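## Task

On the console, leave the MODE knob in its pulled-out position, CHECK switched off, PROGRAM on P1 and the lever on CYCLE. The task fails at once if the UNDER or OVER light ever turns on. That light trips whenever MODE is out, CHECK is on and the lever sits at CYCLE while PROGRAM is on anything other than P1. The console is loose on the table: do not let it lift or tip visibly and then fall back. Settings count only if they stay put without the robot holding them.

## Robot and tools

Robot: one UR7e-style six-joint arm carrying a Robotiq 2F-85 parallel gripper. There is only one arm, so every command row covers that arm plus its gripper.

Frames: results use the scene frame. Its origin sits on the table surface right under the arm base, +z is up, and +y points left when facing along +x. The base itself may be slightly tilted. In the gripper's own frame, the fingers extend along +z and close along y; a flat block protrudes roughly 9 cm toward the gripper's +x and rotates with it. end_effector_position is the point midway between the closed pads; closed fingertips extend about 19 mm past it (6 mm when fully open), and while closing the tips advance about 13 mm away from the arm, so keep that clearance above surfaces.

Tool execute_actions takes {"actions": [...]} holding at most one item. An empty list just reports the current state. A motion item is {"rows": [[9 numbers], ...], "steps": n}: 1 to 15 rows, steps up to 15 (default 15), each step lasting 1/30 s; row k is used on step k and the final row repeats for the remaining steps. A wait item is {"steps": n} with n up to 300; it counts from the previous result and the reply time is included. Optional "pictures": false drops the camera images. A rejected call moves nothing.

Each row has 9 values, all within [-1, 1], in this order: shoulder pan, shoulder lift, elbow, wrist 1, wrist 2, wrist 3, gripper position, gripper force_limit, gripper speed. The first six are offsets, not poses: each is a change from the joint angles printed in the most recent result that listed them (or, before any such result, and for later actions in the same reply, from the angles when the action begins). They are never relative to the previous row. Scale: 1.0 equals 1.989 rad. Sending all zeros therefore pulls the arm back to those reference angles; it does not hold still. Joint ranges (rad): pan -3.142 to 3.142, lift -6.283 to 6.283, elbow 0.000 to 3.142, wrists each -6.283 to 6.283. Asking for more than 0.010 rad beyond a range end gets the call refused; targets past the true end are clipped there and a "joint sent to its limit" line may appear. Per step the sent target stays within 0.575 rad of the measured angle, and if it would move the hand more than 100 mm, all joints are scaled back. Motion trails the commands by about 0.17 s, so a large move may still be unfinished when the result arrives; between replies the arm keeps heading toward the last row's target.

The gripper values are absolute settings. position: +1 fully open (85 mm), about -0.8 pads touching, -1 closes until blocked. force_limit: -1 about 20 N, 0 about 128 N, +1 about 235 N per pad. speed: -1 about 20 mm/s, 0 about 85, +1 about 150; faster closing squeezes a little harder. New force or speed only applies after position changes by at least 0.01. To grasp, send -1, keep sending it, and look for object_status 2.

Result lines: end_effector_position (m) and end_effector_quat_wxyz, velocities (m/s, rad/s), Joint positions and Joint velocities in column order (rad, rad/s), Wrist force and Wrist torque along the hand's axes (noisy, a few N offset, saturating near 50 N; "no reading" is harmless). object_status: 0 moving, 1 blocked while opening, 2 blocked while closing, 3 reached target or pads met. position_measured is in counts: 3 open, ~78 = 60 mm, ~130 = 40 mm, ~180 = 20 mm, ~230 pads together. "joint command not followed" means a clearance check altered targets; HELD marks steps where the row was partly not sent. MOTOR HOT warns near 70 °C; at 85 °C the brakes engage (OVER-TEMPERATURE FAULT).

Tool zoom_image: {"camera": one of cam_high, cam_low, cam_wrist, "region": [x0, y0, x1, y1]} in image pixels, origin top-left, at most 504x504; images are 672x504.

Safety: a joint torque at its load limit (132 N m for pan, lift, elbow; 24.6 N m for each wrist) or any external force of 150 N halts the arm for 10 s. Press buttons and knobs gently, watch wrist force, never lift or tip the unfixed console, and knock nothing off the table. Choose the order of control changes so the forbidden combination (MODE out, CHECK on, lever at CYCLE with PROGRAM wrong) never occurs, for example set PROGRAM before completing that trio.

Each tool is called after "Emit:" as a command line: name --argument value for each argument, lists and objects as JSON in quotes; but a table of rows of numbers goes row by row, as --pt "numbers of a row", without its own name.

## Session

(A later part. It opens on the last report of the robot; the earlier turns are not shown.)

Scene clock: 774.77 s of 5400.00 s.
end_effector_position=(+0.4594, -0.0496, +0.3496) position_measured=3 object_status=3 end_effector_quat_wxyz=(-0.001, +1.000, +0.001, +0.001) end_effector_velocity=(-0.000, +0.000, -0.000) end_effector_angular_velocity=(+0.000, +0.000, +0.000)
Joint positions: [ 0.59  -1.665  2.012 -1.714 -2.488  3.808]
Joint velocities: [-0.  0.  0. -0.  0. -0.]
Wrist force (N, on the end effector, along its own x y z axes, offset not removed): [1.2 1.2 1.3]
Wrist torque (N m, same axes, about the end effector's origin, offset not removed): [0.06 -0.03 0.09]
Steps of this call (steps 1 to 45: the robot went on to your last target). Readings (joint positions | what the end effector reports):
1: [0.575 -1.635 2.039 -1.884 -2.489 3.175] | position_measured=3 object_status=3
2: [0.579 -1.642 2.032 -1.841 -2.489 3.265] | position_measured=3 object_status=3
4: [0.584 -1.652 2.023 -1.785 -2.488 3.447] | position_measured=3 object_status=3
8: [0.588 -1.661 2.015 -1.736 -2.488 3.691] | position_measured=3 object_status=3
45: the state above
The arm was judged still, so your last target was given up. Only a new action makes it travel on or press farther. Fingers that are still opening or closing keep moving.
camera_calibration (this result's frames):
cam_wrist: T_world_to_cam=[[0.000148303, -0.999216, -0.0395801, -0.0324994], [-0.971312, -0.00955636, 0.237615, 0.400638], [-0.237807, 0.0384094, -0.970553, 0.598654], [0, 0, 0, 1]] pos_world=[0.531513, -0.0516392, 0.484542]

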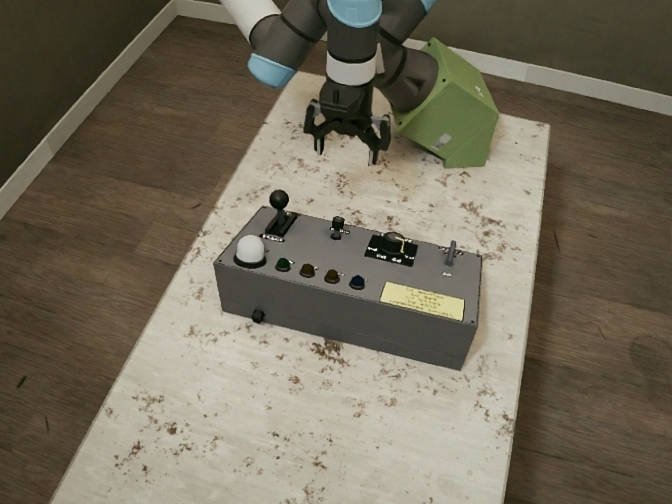

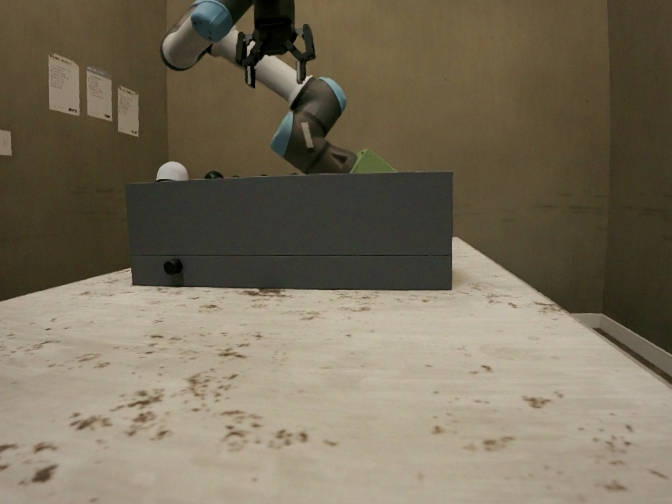

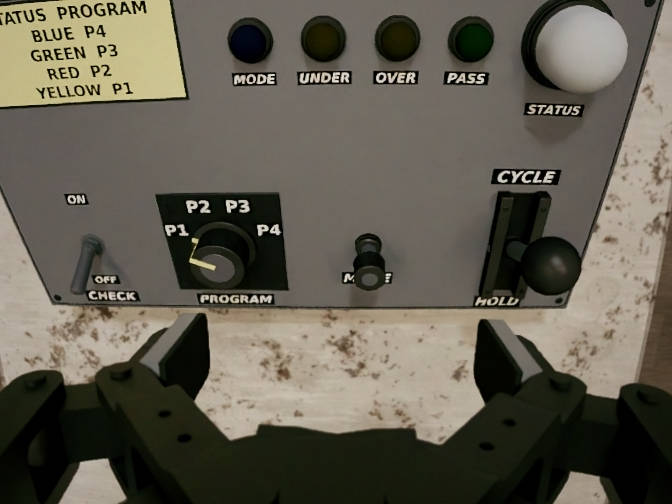

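Emit:
execute_actions --actions '[{"rows": [[-0.1292,0.0019,0.1684,-0.3424,-0.005,-0.2122,1,-0.6,1]], "steps": 15}]' --pictures false

Emit:
execute_actions --actions '[{"steps": 40}]'

Scene clock: 824.83 s of 5400.00 s.
end_effector_position=(+0.4338, -0.0543, +0.2226) position_measured=3 object_status=3 end_effector_quat_wxyz=(+0.001, +1.000, +0.005, -0.005) end_effector_velocity=(+0.010, -0.013, -0.027) end_effector_angular_velocity=(+0.014, -0.097, -0.110)
Joint positions: [ 0.342 -1.661  2.333 -2.35  -2.498  3.404]
Joint velocities: [-0.08   0.002  0.112 -0.383 -0.003 -0.153]
Wrist force (N, on the end effector, along its own x y z axes, offset not removed): [-0.2 2.7 1.2]
Wrist torque (N m, same axes, about the end effector's origin, offset not removed): [0.29 -0.03 0.00]
Steps of this call (steps 1 to 90: nothing new was sent; then 46.57 s passed at rest; steps 91 to 105: all 15 steps of this action). Readings (joint positions | what the end effector reports):
91: [0.589 -1.665 2.012 -1.714 -2.488 3.807] | position_measured=3 object_status=3
92: [0.580 -1.665 2.021 -1.723 -2.489 3.798] | position_measured=3 object_status=3
94: [0.524 -1.664 2.086 -1.792 -2.492 3.729] | position_measured=3 object_status=3
98: [0.403 -1.662 2.249 -2.065 -2.496 3.521] | position_measured=3 object_status=3
105: the state above

Scene clock: 826.17 s of 5400.00 s.
end_effector_position=(+0.4349, -0.0560, +0.2195) position_measured=3 object_status=3 end_effector_quat_wxyz=(+0.000, +1.000, -0.002, +0.001) end_effector_velocity=(-0.000, -0.000, -0.000) end_effector_angular_velocity=(-0.000, +0.000, +0.001)
Joint positions: [ 0.333 -1.661  2.347 -2.395 -2.498  3.386]
Joint velocities: [-0.    -0.     0.     0.     0.    -0.001]
Wrist force (N, on the end effector, along its own x y z axes, offset not removed): [-1.6 1.4 1.6]
Wrist torque (N m, same axes, about the end effector's origin, offset not removed): [0.14 0.39 0.25]
Steps of this call (steps 1 to 30: the robot went on to your last target; steps 31 to 40: nothing new was sent). Readings (joint positions | what the end effector reports):
1: [0.340 -1.661 2.337 -2.361 -2.498 3.399] | position_measured=3 object_status=3
2: [0.338 -1.661 2.339 -2.369 -2.498 3.396] | position_measured=3 object_status=3
4: [0.336 -1.661 2.342 -2.380 -2.498 3.392] | position_measured=3 object_status=3
8: [0.334 -1.661 2.345 -2.390 -2.498 3.388] | position_measured=3 object_status=3
40: the state above
The arm was judged still, so your last target was given up. Only a new action makes it travel on or press farther. Fingers that are still opening or closing keep moving.
camera_calibration (this result's frames):
cam_wrist: T_world_to_cam=[[-0.00495537, -0.999252, -0.0383571, -0.0421004], [-0.971465, -0.00428538, 0.237143, 0.408083], [-0.23713, 0.0384378, -0.970717, 0.466521], [0, 0, 0, 1]] pos_world=[0.506857, -0.0582522, 0.354471]

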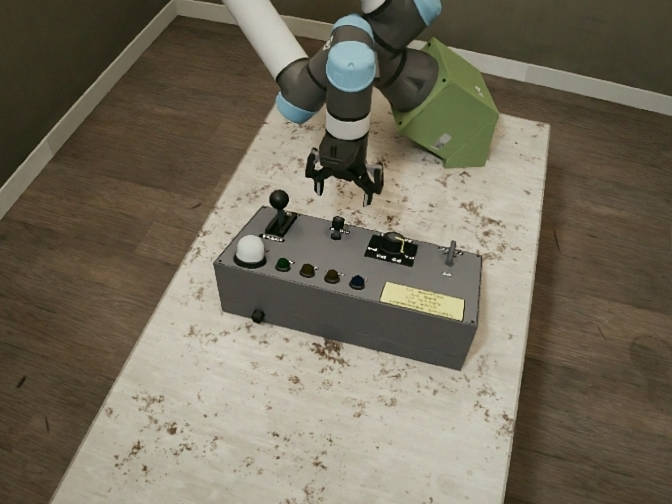

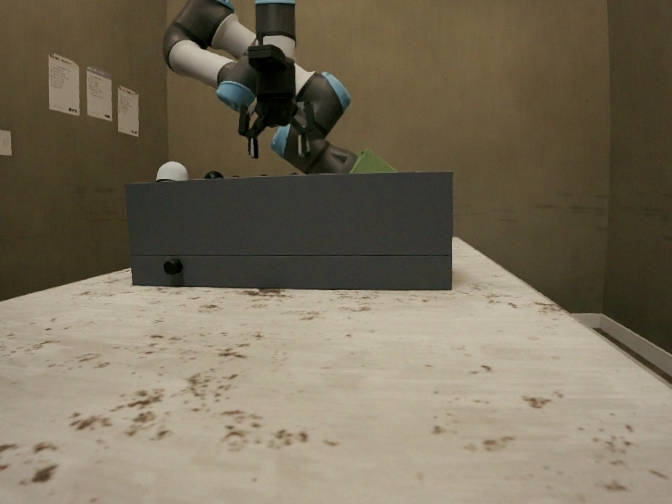

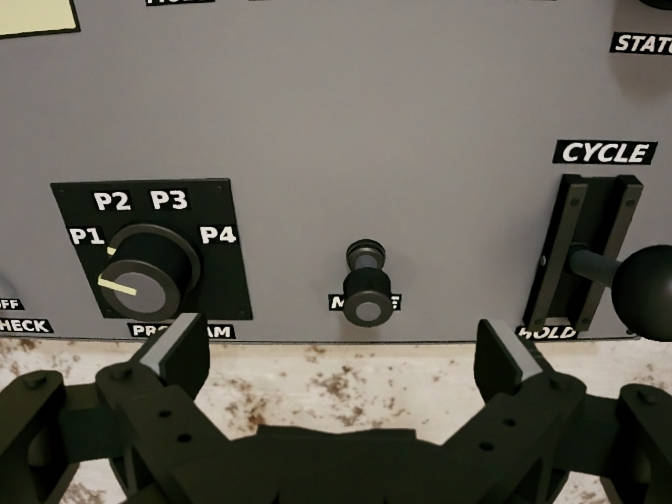

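Emit:
execute_actions --actions '[{"rows": [[-0.0623,0.0343,0.0383,-0.1519,0.0139,-0.102,1,-0.6,1]], "steps": 15}]' --pictures false

Emit:
execute_actions --actions '[{"steps": 30}]'

Scene clock: 851.90 s of 5400.00 s.
end_effector_position=(+0.4336, -0.0631, +0.1705) position_measured=3 object_status=3 end_effector_quat_wxyz=(-0.000, +1.000, +0.001, +0.000) end_effector_velocity=(+0.003, -0.005, -0.008) end_effector_angular_velocity=(-0.002, -0.016, -0.012)
Joint positions: [ 0.212 -1.594  2.421 -2.687 -2.471  3.189]
Joint velocities: [-0.026  0.013  0.015 -0.083  0.005 -0.047]
Wrist force (N, on the end effector, along its own x y z axes, offset not removed): [-0.1 -1.2 0.0]
Wrist torque (N m, same axes, about the end effector's origin, offset not removed): [-0.13 0.09 0.05]
Steps of this call (steps 1 to 90: nothing new was sent; then 22.23 s passed at rest; steps 91 to 105: all 15 steps of this action). Readings (joint positions | what the end effector reports):
91: [0.332 -1.660 2.347 -2.395 -2.498 3.385] | position_measured=3 object_status=3
92: [0.323 -1.653 2.355 -2.405 -2.494 3.376] | position_measured=3 object_status=3
94: [0.281 -1.628 2.383 -2.473 -2.484 3.316] | position_measured=3 object_status=3
98: [0.232 -1.604 2.410 -2.623 -2.475 3.225] | position_measured=3 object_status=3
105: the state above

Scene clock: 852.90 s of 5400.00 s.
end_effector_position=(+0.4340, -0.0637, +0.1696) position_measured=3 object_status=3 end_effector_quat_wxyz=(-0.000, +1.000, +0.000, +0.001) end_effector_velocity=(+0.000, +0.000, +0.000) end_effector_angular_velocity=(-0.000, -0.001, +0.000)
Joint positions: [ 0.209 -1.593  2.423 -2.697 -2.47   3.183]
Joint velocities: [ 0.001  0.    -0.     0.    -0.     0.   ]
Wrist force (N, on the end effector, along its own x y z axes, offset not removed): [1.6 -0.8 0.1]
Wrist torque (N m, same axes, about the end effector's origin, offset not removed): [-0.13 -0.22 0.13]
Steps of this call (steps 1 to 15: the robot went on to your last target; steps 16 to 30: nothing new was sent). Readings (joint positions | what the end effector reports):
1: [0.211 -1.594 2.421 -2.689 -2.471 3.187] | position_measured=3 object_status=3
2: [0.211 -1.594 2.422 -2.691 -2.471 3.186] | position_measured=3 object_status=3
4: [0.210 -1.593 2.422 -2.694 -2.471 3.185] | position_measured=3 object_status=3
8: [0.209 -1.593 2.423 -2.696 -2.470 3.184] | position_measured=3 object_status=3
30: the state above
The arm was judged still, so your last target was given up. Only a new action makes it travel on or press farther. Fingers that are still opening or closing keep moving.
camera_calibration (this result's frames):
cam_wrist: T_world_to_cam=[[-0.000775547, -0.999231, -0.0392143, -0.0533688], [-0.971496, -0.00854308, 0.236902, 0.418822], [-0.237055, 0.0382803, -0.970742, 0.418169], [0, 0, 0, 1]] pos_world=[0.505971, -0.0657573, 0.304621]

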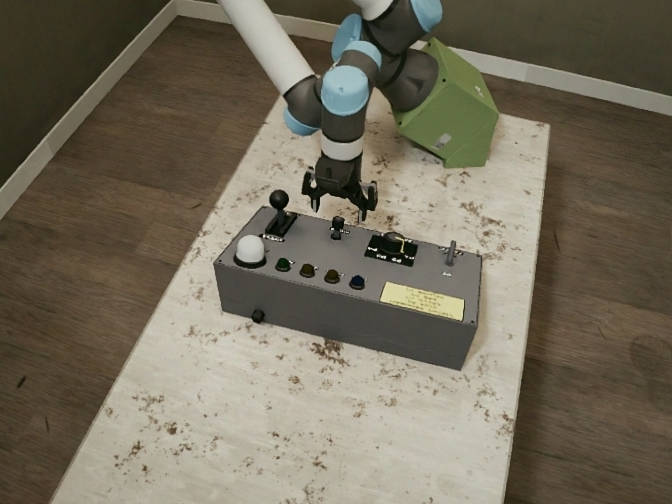

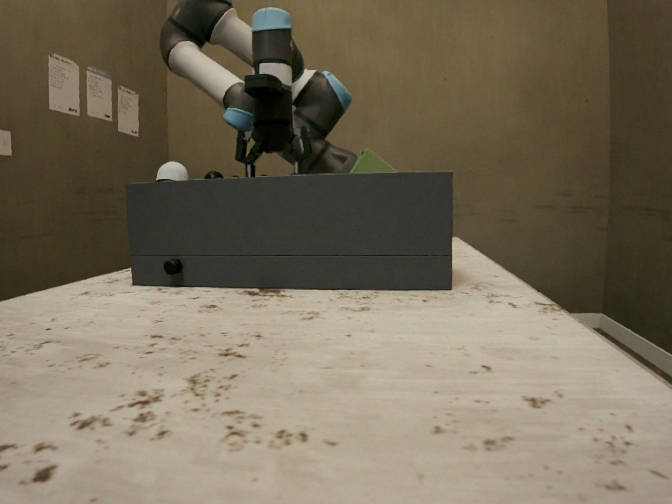

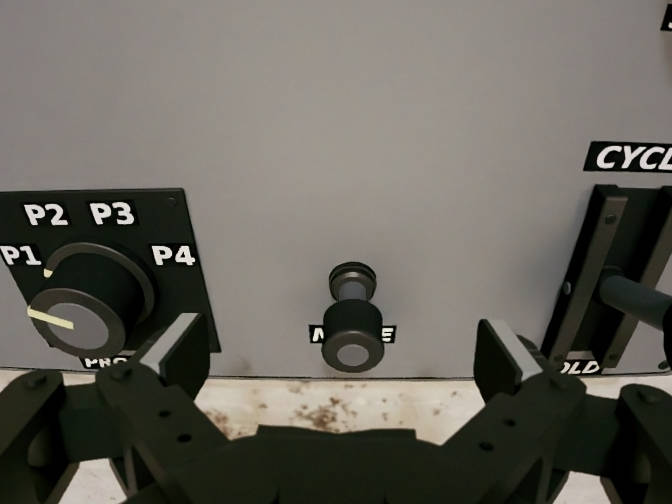

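Emit:
execute_actions --actions '[{"rows": [[-0.0152,0.0083,0.009,-0.0366,0.0034,-0.02,1,-0.6,0]], "steps": 15}]' --pictures false

Emit:
execute_actions --actions '[{"steps": 15}]' --pictures false

Emit:
execute_actions --actions '[{"rows": [[0,0,0,0,0,0,-1,-0.6,0]], "steps": 15}]' --pictures false

Emit:
execute_actions --actions '[{"steps": 25}]'

Scene clock: 863.73 s of 5400.00 s.
end_effector_position=(+0.4327, -0.0671, +0.1586) position_measured=3 object_status=3 end_effector_quat_wxyz=(+0.001, +1.000, -0.004, +0.002) end_effector_velocity=(-0.000, -0.001, -0.002) end_effector_angular_velocity=(-0.000, -0.001, -0.003)
Joint positions: [ 0.179 -1.577  2.44  -2.768 -2.464  3.144]
Joint velocities: [-0.005  0.002  0.003 -0.014  0.001 -0.006]
Wrist force (N, on the end effector, along its own x y z axes, offset not removed): [1.7 4.1 2.2]
Wrist torque (N m, same axes, about the end effector's origin, offset not removed): [0.58 -0.30 0.01]
Steps of this call (steps 1 to 90: nothing new was sent; then 7.33 s passed at rest; steps 91 to 105: all 15 steps of this action). Readings (joint positions | what the end effector reports):
91: [0.208 -1.593 2.423 -2.697 -2.470 3.182] | position_measured=3 object_status=3
92: [0.204 -1.590 2.426 -2.705 -2.469 3.177] | position_measured=3 object_status=3
94: [0.194 -1.584 2.432 -2.731 -2.467 3.163] | position_measured=3 object_status=3
98: [0.184 -1.579 2.438 -2.757 -2.465 3.150] | position_measured=3 object_status=3
105: the state above

Scene clock: 864.23 s of 5400.00 s.
end_effector_position=(+0.4327, -0.0672, +0.1584) position_measured=3 object_status=3 end_effector_quat_wxyz=(+0.001, +1.000, -0.004, +0.002) end_effector_velocity=(+0.000, -0.000, -0.000) end_effector_angular_velocity=(-0.000, +0.000, -0.000)
Joint positions: [ 0.179 -1.577  2.441 -2.769 -2.464  3.143]
Joint velocities: [-0.001  0.    -0.    -0.     0.    -0.   ]
Wrist force (N, on the end effector, along its own x y z axes, offset not removed): [4.3 0.4 2.5]
Wrist torque (N m, same axes, about the end effector's origin, offset not removed): [-0.17 -0.65 -0.07]
Steps of this call (steps 1 to 15: the robot went on to your last target). Readings (joint positions | what the end effector reports):
1: [0.179 -1.577 2.440 -2.768 -2.464 3.144] | position_measured=3 object_status=3
2: [0.179 -1.577 2.440 -2.769 -2.464 3.144] | position_measured=3 object_status=3
4: [0.179 -1.577 2.441 -2.769 -2.464 3.144] | position_measured=3 object_status=3
8: [0.179 -1.577 2.441 -2.769 -2.464 3.143] | position_measured=3 object_status=3
15: the state above
The arm was judged still, so your last target was given up. Only a new action makes it travel on or press farther. Fingers that are still opening or closing keep moving.

Scene clock: 864.73 s of 5400.00 s.
end_effector_position=(+0.4327, -0.0672, +0.1583) position_measured=96 object_status=0 end_effector_quat_wxyz=(+0.001, +1.000, -0.004, +0.002) end_effector_velocity=(+0.000, -0.000, +0.000) end_effector_angular_velocity=(+0.000, -0.000, +0.000)
Joint positions: [ 0.179 -1.577  2.441 -2.769 -2.464  3.143]
Joint velocities: [-0.    -0.    -0.     0.     0.    -0.001]
Wrist force (N, on the end effector, along its own x y z axes, offset not removed): [0.9 -0.4 -1.5]
Wrist torque (N m, same axes, about the end effector's origin, offset not removed): [-0.17 -0.07 0.03]
Steps of this call (steps 1 to 15: all 15 steps of this action). Readings (joint positions | what the end effector reports):
1: [0.179 -1.577 2.441 -2.769 -2.464 3.143] | position_measured=3 object_status=0
2: [0.179 -1.577 2.441 -2.769 -2.464 3.143] | position_measured=4 object_status=0
4: [0.179 -1.577 2.441 -2.769 -2.464 3.143] | position_measured=14 object_status=0
8: [0.179 -1.577 2.441 -2.769 -2.464 3.143] | position_measured=43 object_status=0
15: the state above

Scene clock: 865.57 s of 5400.00 s.
end_effector_position=(+0.4327, -0.0672, +0.1583) position_measured=231 object_status=3 end_effector_quat_wxyz=(+0.001, +1.000, -0.004, +0.002) end_effector_velocity=(+0.000, +0.000, +0.000) end_effector_angular_velocity=(+0.000, -0.001, -0.001)
Joint positions: [ 0.179 -1.577  2.441 -2.769 -2.464  3.143]
Joint velocities: [ 0.001 -0.     0.    -0.    -0.     0.001]
Wrist force (N, on the end effector, along its own x y z axes, offset not removed): [1.6 1.6 3.4]
Wrist torque (N m, same axes, about the end effector's origin, offset not removed): [0.25 -0.09 -0.03]
Steps of this call (steps 1 to 15: the robot went on to your last target; steps 16 to 25: nothing new was sent). Readings (joint positions | what the end effector reports):
1: [0.179 -1.577 2.441 -2.769 -2.464 3.143] | position_measured=103 object_status=0
2: [0.179 -1.577 2.441 -2.769 -2.464 3.143] | position_measured=111 object_status=0
4: [0.179 -1.577 2.441 -2.769 -2.464 3.143] | position_measured=126 object_status=0
8: [0.179 -1.577 2.441 -2.769 -2.464 3.143] | position_measured=156 object_status=0
25: the state above
The arm was judged still, so your last target was given up. Only a new action makes it travel on or press farther. Fingers that are still opening or closing keep moving.
camera_calibration (this result's frames):
cam_wrist: T_world_to_cam=[[-0.0088629, -0.999288, -0.036663, -0.0542273], [-0.971903, -0.00001595, 0.235382, 0.421139], [-0.235215, 0.037719, -0.971211, 0.406288], [0, 0, 0, 1]] pos_world=[0.504391, -0.0695067, 0.293474]

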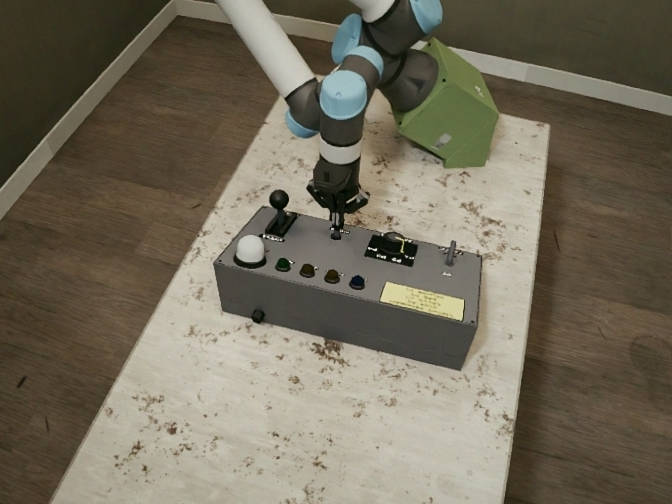

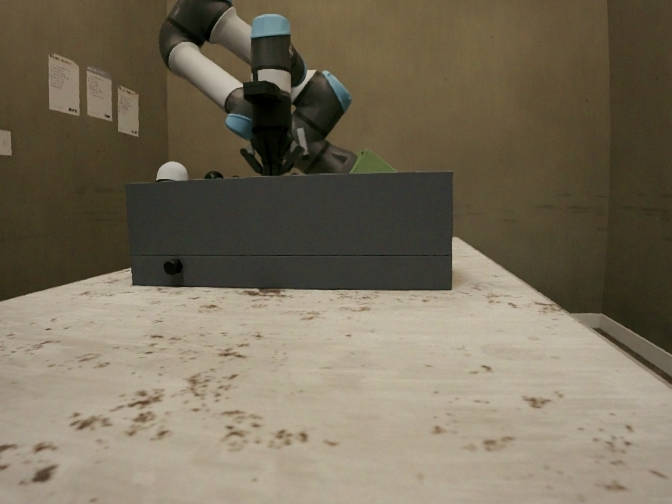

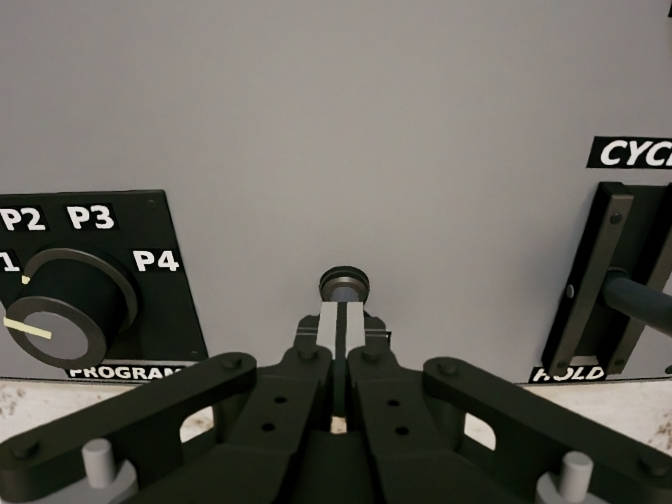

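Emit:
execute_actions --actions '[{"rows": [[0,0,0,0,0,0,1,-0.6,1]], "steps": 15}]'

Scene clock: 868.20 s of 5400.00 s.
end_effector_position=(+0.4327, -0.0672, +0.1583) position_measured=68 object_status=0 end_effector_quat_wxyz=(+0.001, +1.000, -0.004, +0.002) end_effector_velocity=(+0.000, -0.000, +0.000) end_effector_angular_velocity=(-0.000, -0.001, +0.001)
Joint positions: [ 0.179 -1.577  2.441 -2.769 -2.464  3.143]
Joint velocities: [ 0.    -0.    -0.     0.    -0.    -0.001]
Wrist force (N, on the end effector, along its own x y z axes, offset not removed): [1.2 -0.3 2.1]
Wrist torque (N m, same axes, about the end effector's origin, offset not removed): [-0.22 -0.14 0.09]
Steps of this call (steps 1 to 64: nothing new was sent; steps 65 to 79: all 15 steps of this action). Readings (joint positions | what the end effector reports):
65: [0.179 -1.577 2.441 -2.769 -2.464 3.143] | position_measured=231 object_status=0
66: [0.179 -1.577 2.441 -2.769 -2.464 3.143] | position_measured=229 object_status=0
68: [0.179 -1.577 2.441 -2.769 -2.464 3.143] | position_measured=211 object_status=0
72: [0.179 -1.577 2.441 -2.769 -2.464 3.143] | position_measured=161 object_status=0
79: the state above
camera_calibration (this result's frames):
cam_wrist: T_world_to_cam=[[-0.00886288, -0.999288, -0.0366631, -0.0542272], [-0.971903, -0.0000159797, 0.235382, 0.421139], [-0.235215, 0.0377191, -0.971211, 0.406288], [0, 0, 0, 1]] pos_world=[0.504391, -0.0695067, 0.293474]

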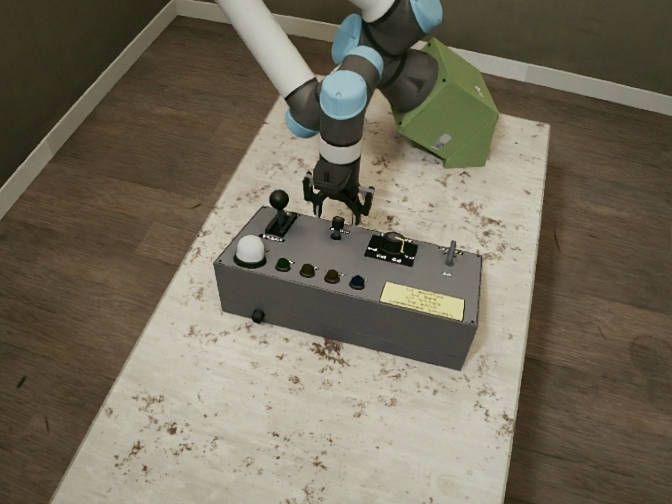

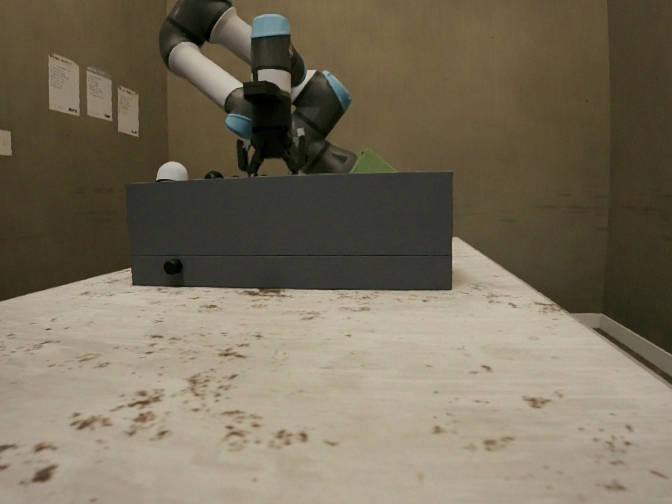

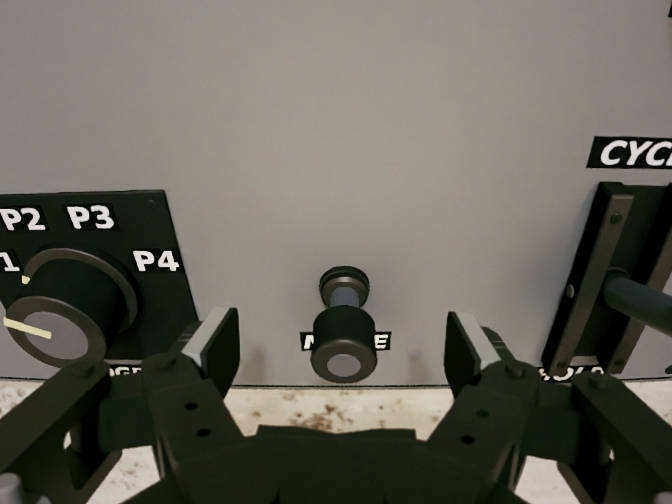

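Emit:
zoom_image --camera "cam_high" --region '[260, 170, 420, 270]'

Region (260, 170, 420, 270) of cam_high's 672x504 image, scaled by 3.150, with more detail than that image has; it fills the top 315 rows of this view, and the rest is white.

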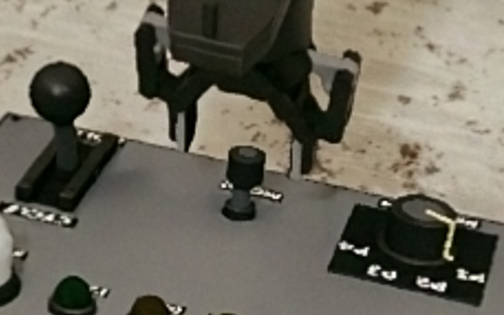

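Emit:
zoom_image --camera "cam_low" --region '[150, 130, 350, 200]'

Region (150, 130, 350, 200) of cam_low's 672x504 image, scaled by 2.520, with more detail than that image has; it fills the top 176 rows of this view, and the rest is white.

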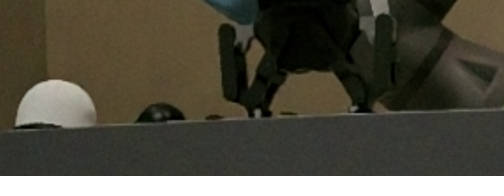

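Emit:
execute_actions --actions '[{"rows": [[-0.0162,0.0121,0.0172,-0.0498,0.0039,-0.02,1,-0.6,0]], "steps": 15}]' --pictures false

Emit:
execute_actions --actions '[{"steps": 15}]'

Scene clock: 928.87 s of 5400.00 s.
end_effector_position=(+0.4253, -0.0684, +0.1448) position_measured=3 object_status=3 end_effector_quat_wxyz=(+0.003, +1.000, -0.009, +0.003) end_effector_velocity=(-0.001, -0.001, -0.003) end_effector_angular_velocity=(-0.001, -0.001, -0.004)
Joint positions: [ 0.147 -1.553  2.474 -2.866 -2.456  3.104]
Joint velocities: [-0.007  0.004  0.006 -0.02   0.002 -0.007]
Wrist force (N, on the end effector, along its own x y z axes, offset not removed): [2.6 -0.2 -0.1]
Wrist torque (N m, same axes, about the end effector's origin, offset not removed): [-0.17 -0.29 0.09]
Steps of this call (steps 1 to 15: the robot went on to your last target; steps 16 to 90: nothing new was sent; then 57.17 s passed at rest; steps 91 to 105: all 15 steps of this action). Readings (joint positions | what the end effector reports):
91: [0.178 -1.576 2.441 -2.770 -2.463 3.143] | position_measured=3 object_status=3
92: [0.173 -1.572 2.446 -2.779 -2.462 3.137] | position_measured=3 object_status=3
94: [0.162 -1.564 2.458 -2.814 -2.460 3.123] | position_measured=3 object_status=3
98: [0.152 -1.556 2.470 -2.851 -2.457 3.110] | position_measured=3 object_status=3
105: the state above

Scene clock: 929.37 s of 5400.00 s.
end_effector_position=(+0.4252, -0.0685, +0.1445) position_measured=3 object_status=3 end_effector_quat_wxyz=(+0.003, +1.000, -0.009, +0.003) end_effector_velocity=(+0.000, -0.000, +0.000) end_effector_angular_velocity=(+0.000, -0.000, -0.001)
Joint positions: [ 0.147 -1.552  2.475 -2.868 -2.456  3.104]
Joint velocities: [-0.    -0.001  0.    -0.     0.    -0.   ]
Wrist force (N, on the end effector, along its own x y z axes, offset not removed): [1.1 -2.4 2.3]
Wrist torque (N m, same axes, about the end effector's origin, offset not removed): [-0.31 -0.16 0.03]
Steps of this call (steps 1 to 15: the robot went on to your last target). Readings (joint positions | what the end effector reports):
1: [0.147 -1.553 2.474 -2.867 -2.456 3.104] | position_measured=3 object_status=3
2: [0.147 -1.553 2.474 -2.867 -2.456 3.104] | position_measured=3 object_status=3
4: [0.147 -1.553 2.475 -2.868 -2.456 3.104] | position_measured=3 object_status=3
8: [0.147 -1.552 2.475 -2.868 -2.456 3.104] | position_measured=3 object_status=3
15: the state above
The arm was judged still, so your last target was given up. Only a new action makes it travel on or press farther. Fingers that are still opening or closing keep moving.
camera_calibration (this result's frames):
cam_wrist: T_world_to_cam=[[-0.019699, -0.999253, -0.0332416, -0.0519251], [-0.972347, 0.0114089, 0.233261, 0.418421], [-0.232707, 0.0369174, -0.971846, 0.390149], [0, 0, 0, 1]] pos_world=[0.496618, -0.0710633, 0.279837]

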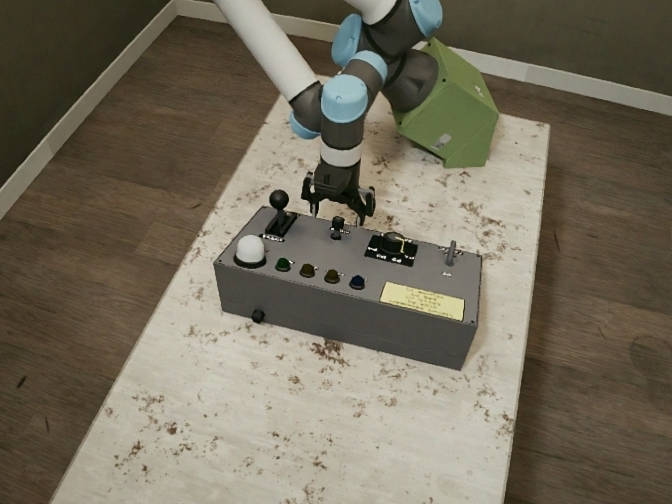

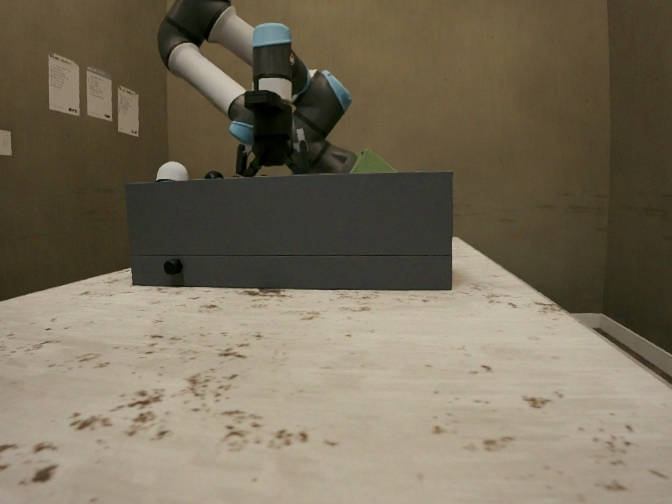

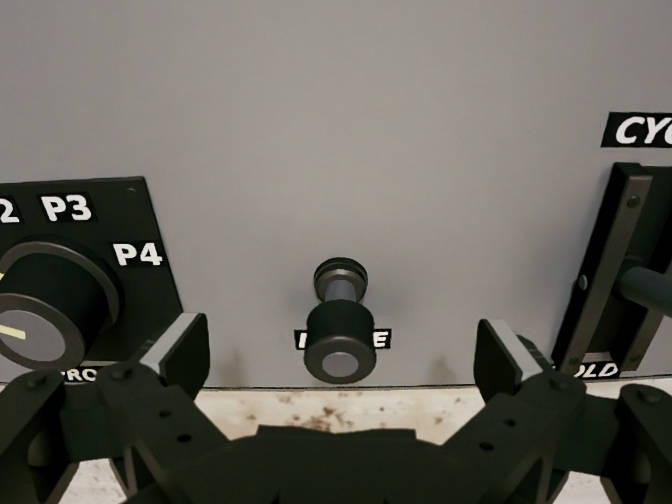

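Emit:
execute_actions --actions '[{"rows": [[0,0,0,0,0,0,-1,-0.6,0]], "steps": 15}]' --pictures false

Emit:
execute_actions --actions '[{"steps": 25}]'

Scene clock: 932.13 s of 5400.00 s.
end_effector_position=(+0.4252, -0.0685, +0.1445) position_measured=96 object_status=0 end_effector_quat_wxyz=(+0.003, +1.000, -0.009, +0.003) end_effector_velocity=(+0.000, +0.000, +0.000) end_effector_angular_velocity=(-0.000, -0.000, +0.002)
Joint positions: [ 0.147 -1.552  2.475 -2.868 -2.456  3.104]
Joint velocities: [ 0.001  0.     0.     0.    -0.    -0.001]
Wrist force (N, on the end effector, along its own x y z axes, offset not removed): [3.1 -1.7 2.4]
Wrist torque (N m, same axes, about the end effector's origin, offset not removed): [-0.28 -0.45 0.06]
Steps of this call (steps 1 to 68: nothing new was sent; steps 69 to 83: all 15 steps of this action). Readings (joint positions | what the end effector reports):
69: [0.147 -1.552 2.475 -2.868 -2.456 3.104] | position_measured=3 object_status=0
70: [0.147 -1.552 2.475 -2.868 -2.456 3.104] | position_measured=4 object_status=0
72: [0.147 -1.552 2.475 -2.868 -2.456 3.104] | position_measured=14 object_status=0
76: [0.147 -1.552 2.475 -2.868 -2.456 3.104] | position_measured=43 object_status=0
83: the state above

Scene clock: 932.97 s of 5400.00 s.
end_effector_position=(+0.4252, -0.0685, +0.1445) position_measured=176 object_status=2 end_effector_quat_wxyz=(+0.003, +1.000, -0.009, +0.003) end_effector_velocity=(+0.000, +0.000, +0.000) end_effector_angular_velocity=(+0.000, -0.000, -0.001)
Joint positions: [ 0.147 -1.552  2.475 -2.868 -2.456  3.104]
Joint velocities: [ 0.     0.    -0.    -0.     0.     0.001]
Wrist force (N, on the end effector, along its own x y z axes, offset not removed): [4.4 -13.0 -16.8]
Wrist torque (N m, same axes, about the end effector's origin, offset not removed): [0.48 -0.29 0.12]
Steps of this call (steps 1 to 15: the robot went on to your last target; steps 16 to 25: nothing new was sent). Readings (joint positions | what the end effector reports):
1: [0.147 -1.552 2.475 -2.868 -2.456 3.104] | position_measured=103 object_status=0
2: [0.147 -1.552 2.475 -2.868 -2.456 3.104] | position_measured=111 object_status=0
4: [0.147 -1.552 2.475 -2.868 -2.456 3.104] | position_measured=126 object_status=0
8: [0.147 -1.552 2.475 -2.868 -2.456 3.104] | position_measured=156 object_status=0
25: the state above
The arm was judged still, so your last target was given up. Only a new action makes it travel on or press farther. Fingers that are still opening or closing keep moving.
camera_calibration (this result's frames):
cam_wrist: T_world_to_cam=[[-0.0196974, -0.999253, -0.0332496, -0.0519207], [-0.972347, 0.0114053, 0.233264, 0.418418], [-0.232711, 0.0369248, -0.971845, 0.390144], [0, 0, 0, 1]] pos_world=[0.496615, -0.0710601, 0.279831]

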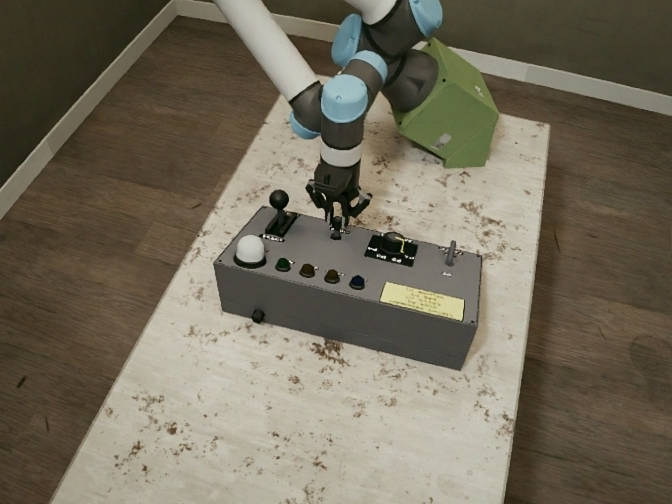

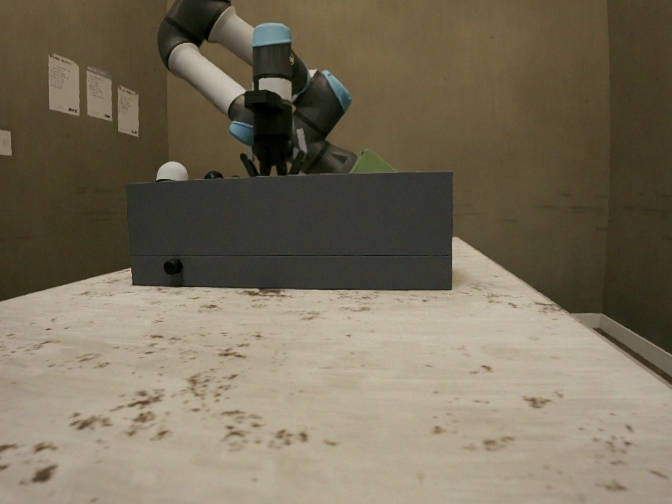

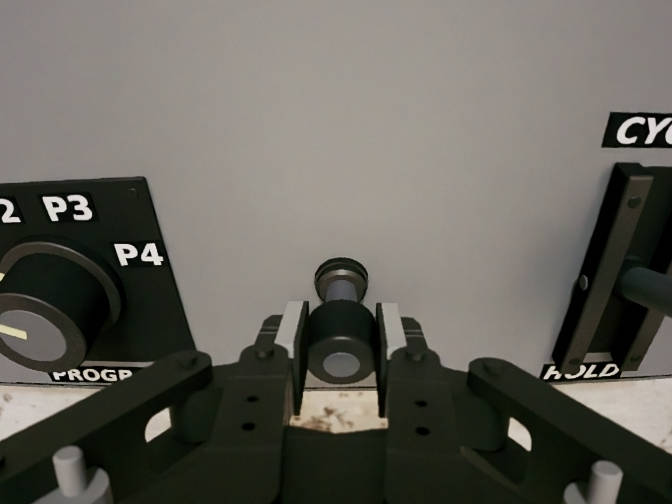

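Emit:
execute_actions --actions '[{"rows": [[0.0057,-0.0044,-0.0033,0.015,-0.0013,0,-1,-0.6,0]], "steps": 15}]' --pictures false

Scene clock: 936.07 s of 5400.00 s.
end_effector_position=(+0.4259, -0.0674, +0.1488) position_measured=177 object_status=2 end_effector_quat_wxyz=(+0.002, +1.000, -0.000, +0.002) end_effector_velocity=(+0.000, -0.000, +0.001) end_effector_angular_velocity=(+0.000, -0.000, +0.003)
Joint positions: [ 0.158 -1.561  2.468 -2.839 -2.459  3.104]
Joint velocities: [ 0.002 -0.003 -0.001  0.006 -0.    -0.001]
Wrist force (N, on the end effector, along its own x y z axes, offset not removed): [1.7 7.2 11.4]
Wrist torque (N m, same axes, about the end effector's origin, offset not removed): [-0.23 0.09 -0.12]
Steps of this call (steps 1 to 78: nothing new was sent; steps 79 to 93: all 15 steps of this action). Readings (joint positions | what the end effector reports):
79: [0.147 -1.553 2.475 -2.868 -2.456 3.104] | position_measured=176 object_status=2
80: [0.149 -1.554 2.474 -2.863 -2.457 3.104] | position_measured=176 object_status=2
82: [0.152 -1.557 2.472 -2.853 -2.458 3.104] | position_measured=176 object_status=2
86: [0.156 -1.560 2.469 -2.843 -2.458 3.104] | position_measured=177 object_status=2
93: the state above

Emit:
execute_actions --actions '[{"rows": [[0.0052,-0.0048,-0.0033,0.015,-0.0013,0,-1,-0.6,0]], "steps": 15}]' --pictures false

Scene clock: 938.20 s of 5400.00 s.
end_effector_position=(+0.4265, -0.0669, +0.1531) position_measured=186 object_status=2 end_effector_quat_wxyz=(+0.002, +1.000, +0.008, +0.002) end_effector_velocity=(-0.000, +0.000, +0.000) end_effector_angular_velocity=(+0.000, +0.002, +0.004)
Joint positions: [ 0.168 -1.57   2.462 -2.81  -2.461  3.104]
Joint velocities: [ 0.001 -0.001 -0.001  0.006 -0.    -0.001]
Wrist force (N, on the end effector, along its own x y z axes, offset not removed): [33.9 15.1 -5.5]
Wrist torque (N m, same axes, about the end effector's origin, offset not removed): [-0.05 0.36 -0.09]
Steps of this call (steps 1 to 15: the robot went on to your last target; steps 16 to 49: nothing new was sent; steps 50 to 64: all 15 steps of this action). Readings (joint positions | what the end effector reports):
50: [0.158 -1.561 2.468 -2.838 -2.459 3.104] | position_measured=178 object_status=2
51: [0.160 -1.563 2.467 -2.834 -2.459 3.104] | position_measured=178 object_status=2
53: [0.163 -1.566 2.465 -2.824 -2.460 3.104] | position_measured=178 object_status=2
57: [0.167 -1.569 2.463 -2.814 -2.461 3.104] | position_measured=186 object_status=0
64: the state above

Emit:
execute_actions --actions '[{"rows": [[0.0034,-0.0041,-0.0057,0.0141,-0.0009,0,-1,-0.6,0]], "steps": 15}]'

Scene clock: 943.70 s of 5400.00 s.
end_effector_position=(+0.4294, -0.0678, +0.1568) position_measured=231 object_status=0 end_effector_quat_wxyz=(+0.001, +1.000, +0.013, +0.002) end_effector_velocity=(+0.001, -0.000, +0.001) end_effector_angular_velocity=(+0.000, -0.000, +0.001)
Joint positions: [ 0.175 -1.578  2.451 -2.783 -2.463  3.104]
Joint velocities: [ 0.001 -0.002 -0.002  0.005  0.     0.   ]
Wrist force (N, on the end effector, along its own x y z axes, offset not removed): [0.6 0.9 3.7]
Wrist torque (N m, same axes, about the end effector's origin, offset not removed): [0.18 0.03 0.09]
Steps of this call (steps 1 to 15: the robot went on to your last target; steps 16 to 90: nothing new was sent; then 2.00 s passed at rest; steps 91 to 105: all 15 steps of this action). Readings (joint positions | what the end effector reports):
91: [0.168 -1.571 2.462 -2.809 -2.461 3.104] | position_measured=186 object_status=2
92: [0.169 -1.572 2.460 -2.804 -2.461 3.104] | position_measured=186 object_status=2
94: [0.172 -1.575 2.456 -2.795 -2.462 3.104] | position_measured=188 object_status=0
98: [0.174 -1.577 2.453 -2.786 -2.463 3.104] | position_measured=209 object_status=0
105: the state above
camera_calibration (this result's frames):
cam_wrist: T_world_to_cam=[[0.0244913, -0.999053, -0.0359547, -0.0693346], [-0.971304, -0.0322914, 0.235639, 0.41582], [-0.236577, 0.0291519, -0.971175, 0.404009], [0, 0, 0, 1]] pos_world=[0.501165, -0.0676191, 0.291887]

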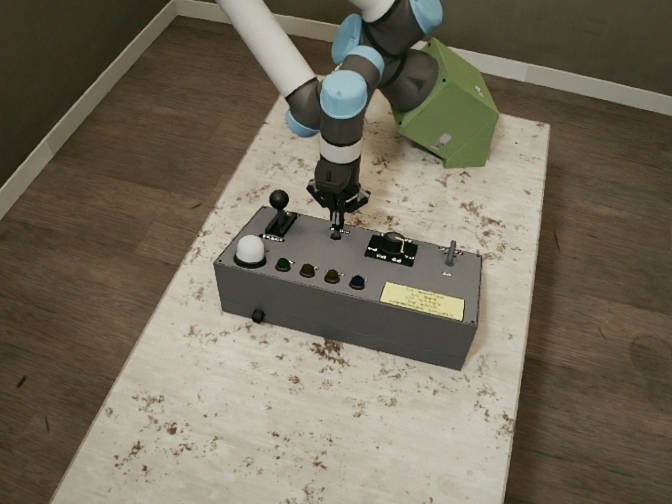

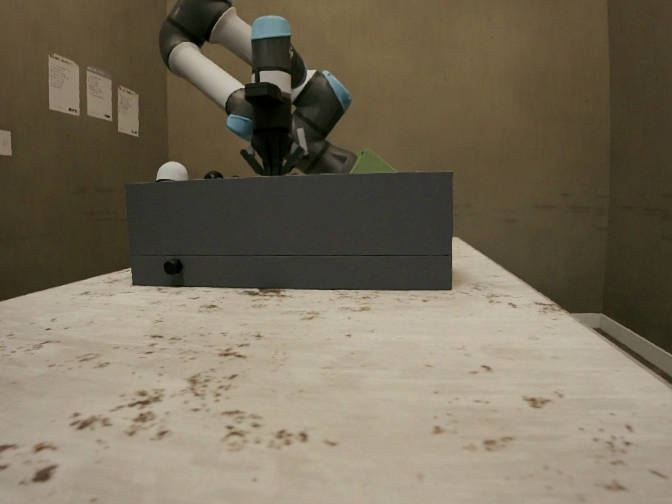

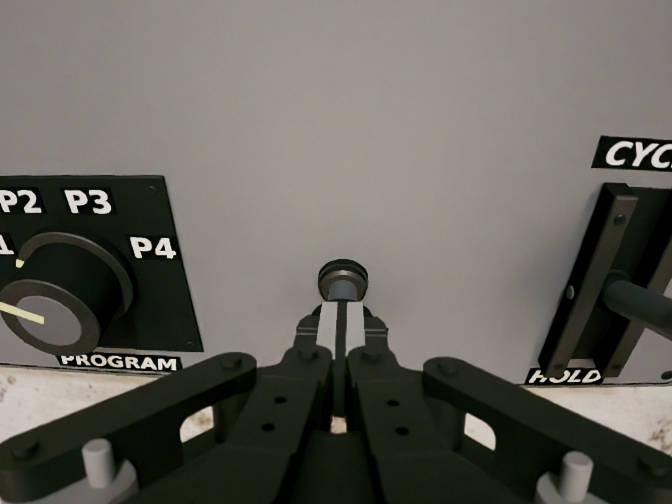

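Slipped off. Open and look.

Emit:
execute_actions --actions '[{"rows": [[0,0,0,0,0,0,1,-0.6,1]], "steps": 15}]'

Scene clock: 945.50 s of 5400.00 s.
end_effector_position=(+0.4294, -0.0678, +0.1568) position_measured=68 object_status=0 end_effector_quat_wxyz=(+0.001, +1.000, +0.013, +0.002) end_effector_velocity=(-0.001, +0.000, -0.000) end_effector_angular_velocity=(+0.000, +0.001, +0.000)
Joint positions: [ 0.175 -1.578  2.451 -2.783 -2.463  3.104]
Joint velocities: [-0.     0.001  0.001 -0.     0.     0.001]
Wrist force (N, on the end effector, along its own x y z axes, offset not removed): [-2.0 -0.1 -0.9]
Wrist torque (N m, same axes, about the end effector's origin, offset not removed): [-0.05 0.29 0.31]
Steps of this call (steps 1 to 15: the robot went on to your last target; steps 16 to 39: nothing new was sent; steps 40 to 54: all 15 steps of this action). Readings (joint positions | what the end effector reports):
40: [0.175 -1.579 2.451 -2.782 -2.463 3.104] | position_measured=231 object_status=0
41: [0.175 -1.579 2.451 -2.782 -2.463 3.104] | position_measured=230 object_status=0
43: [0.175 -1.579 2.451 -2.782 -2.463 3.104] | position_measured=211 object_status=0
47: [0.175 -1.579 2.451 -2.782 -2.463 3.104] | position_measured=161 object_status=0
54: the state above
camera_calibration (this result's frames):
cam_wrist: T_world_to_cam=[[0.0244712, -0.999054, -0.0359578, -0.0693303], [-0.97135, -0.032267, 0.235452, 0.415924], [-0.236389, 0.0291658, -0.971221, 0.40402], [0, 0, 0, 1]] pos_world=[0.501211, -0.0676276, 0.291969]

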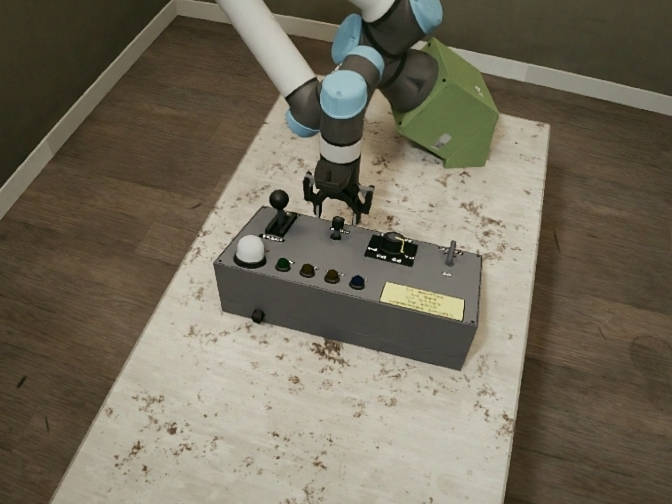

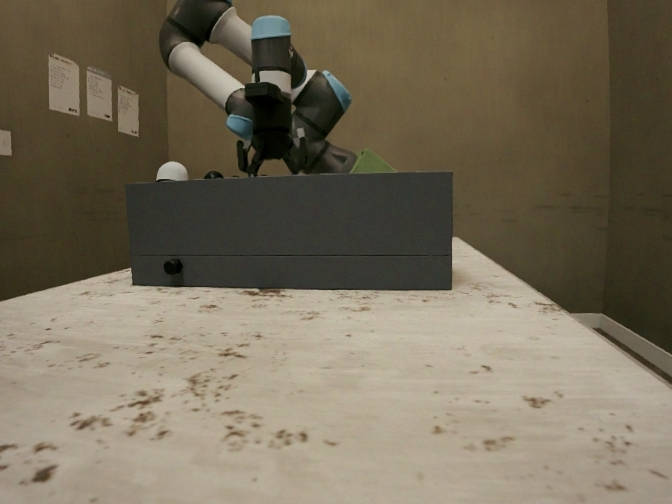

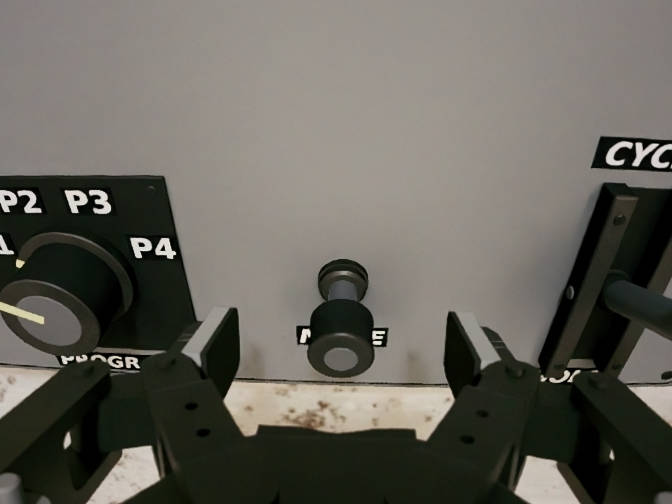

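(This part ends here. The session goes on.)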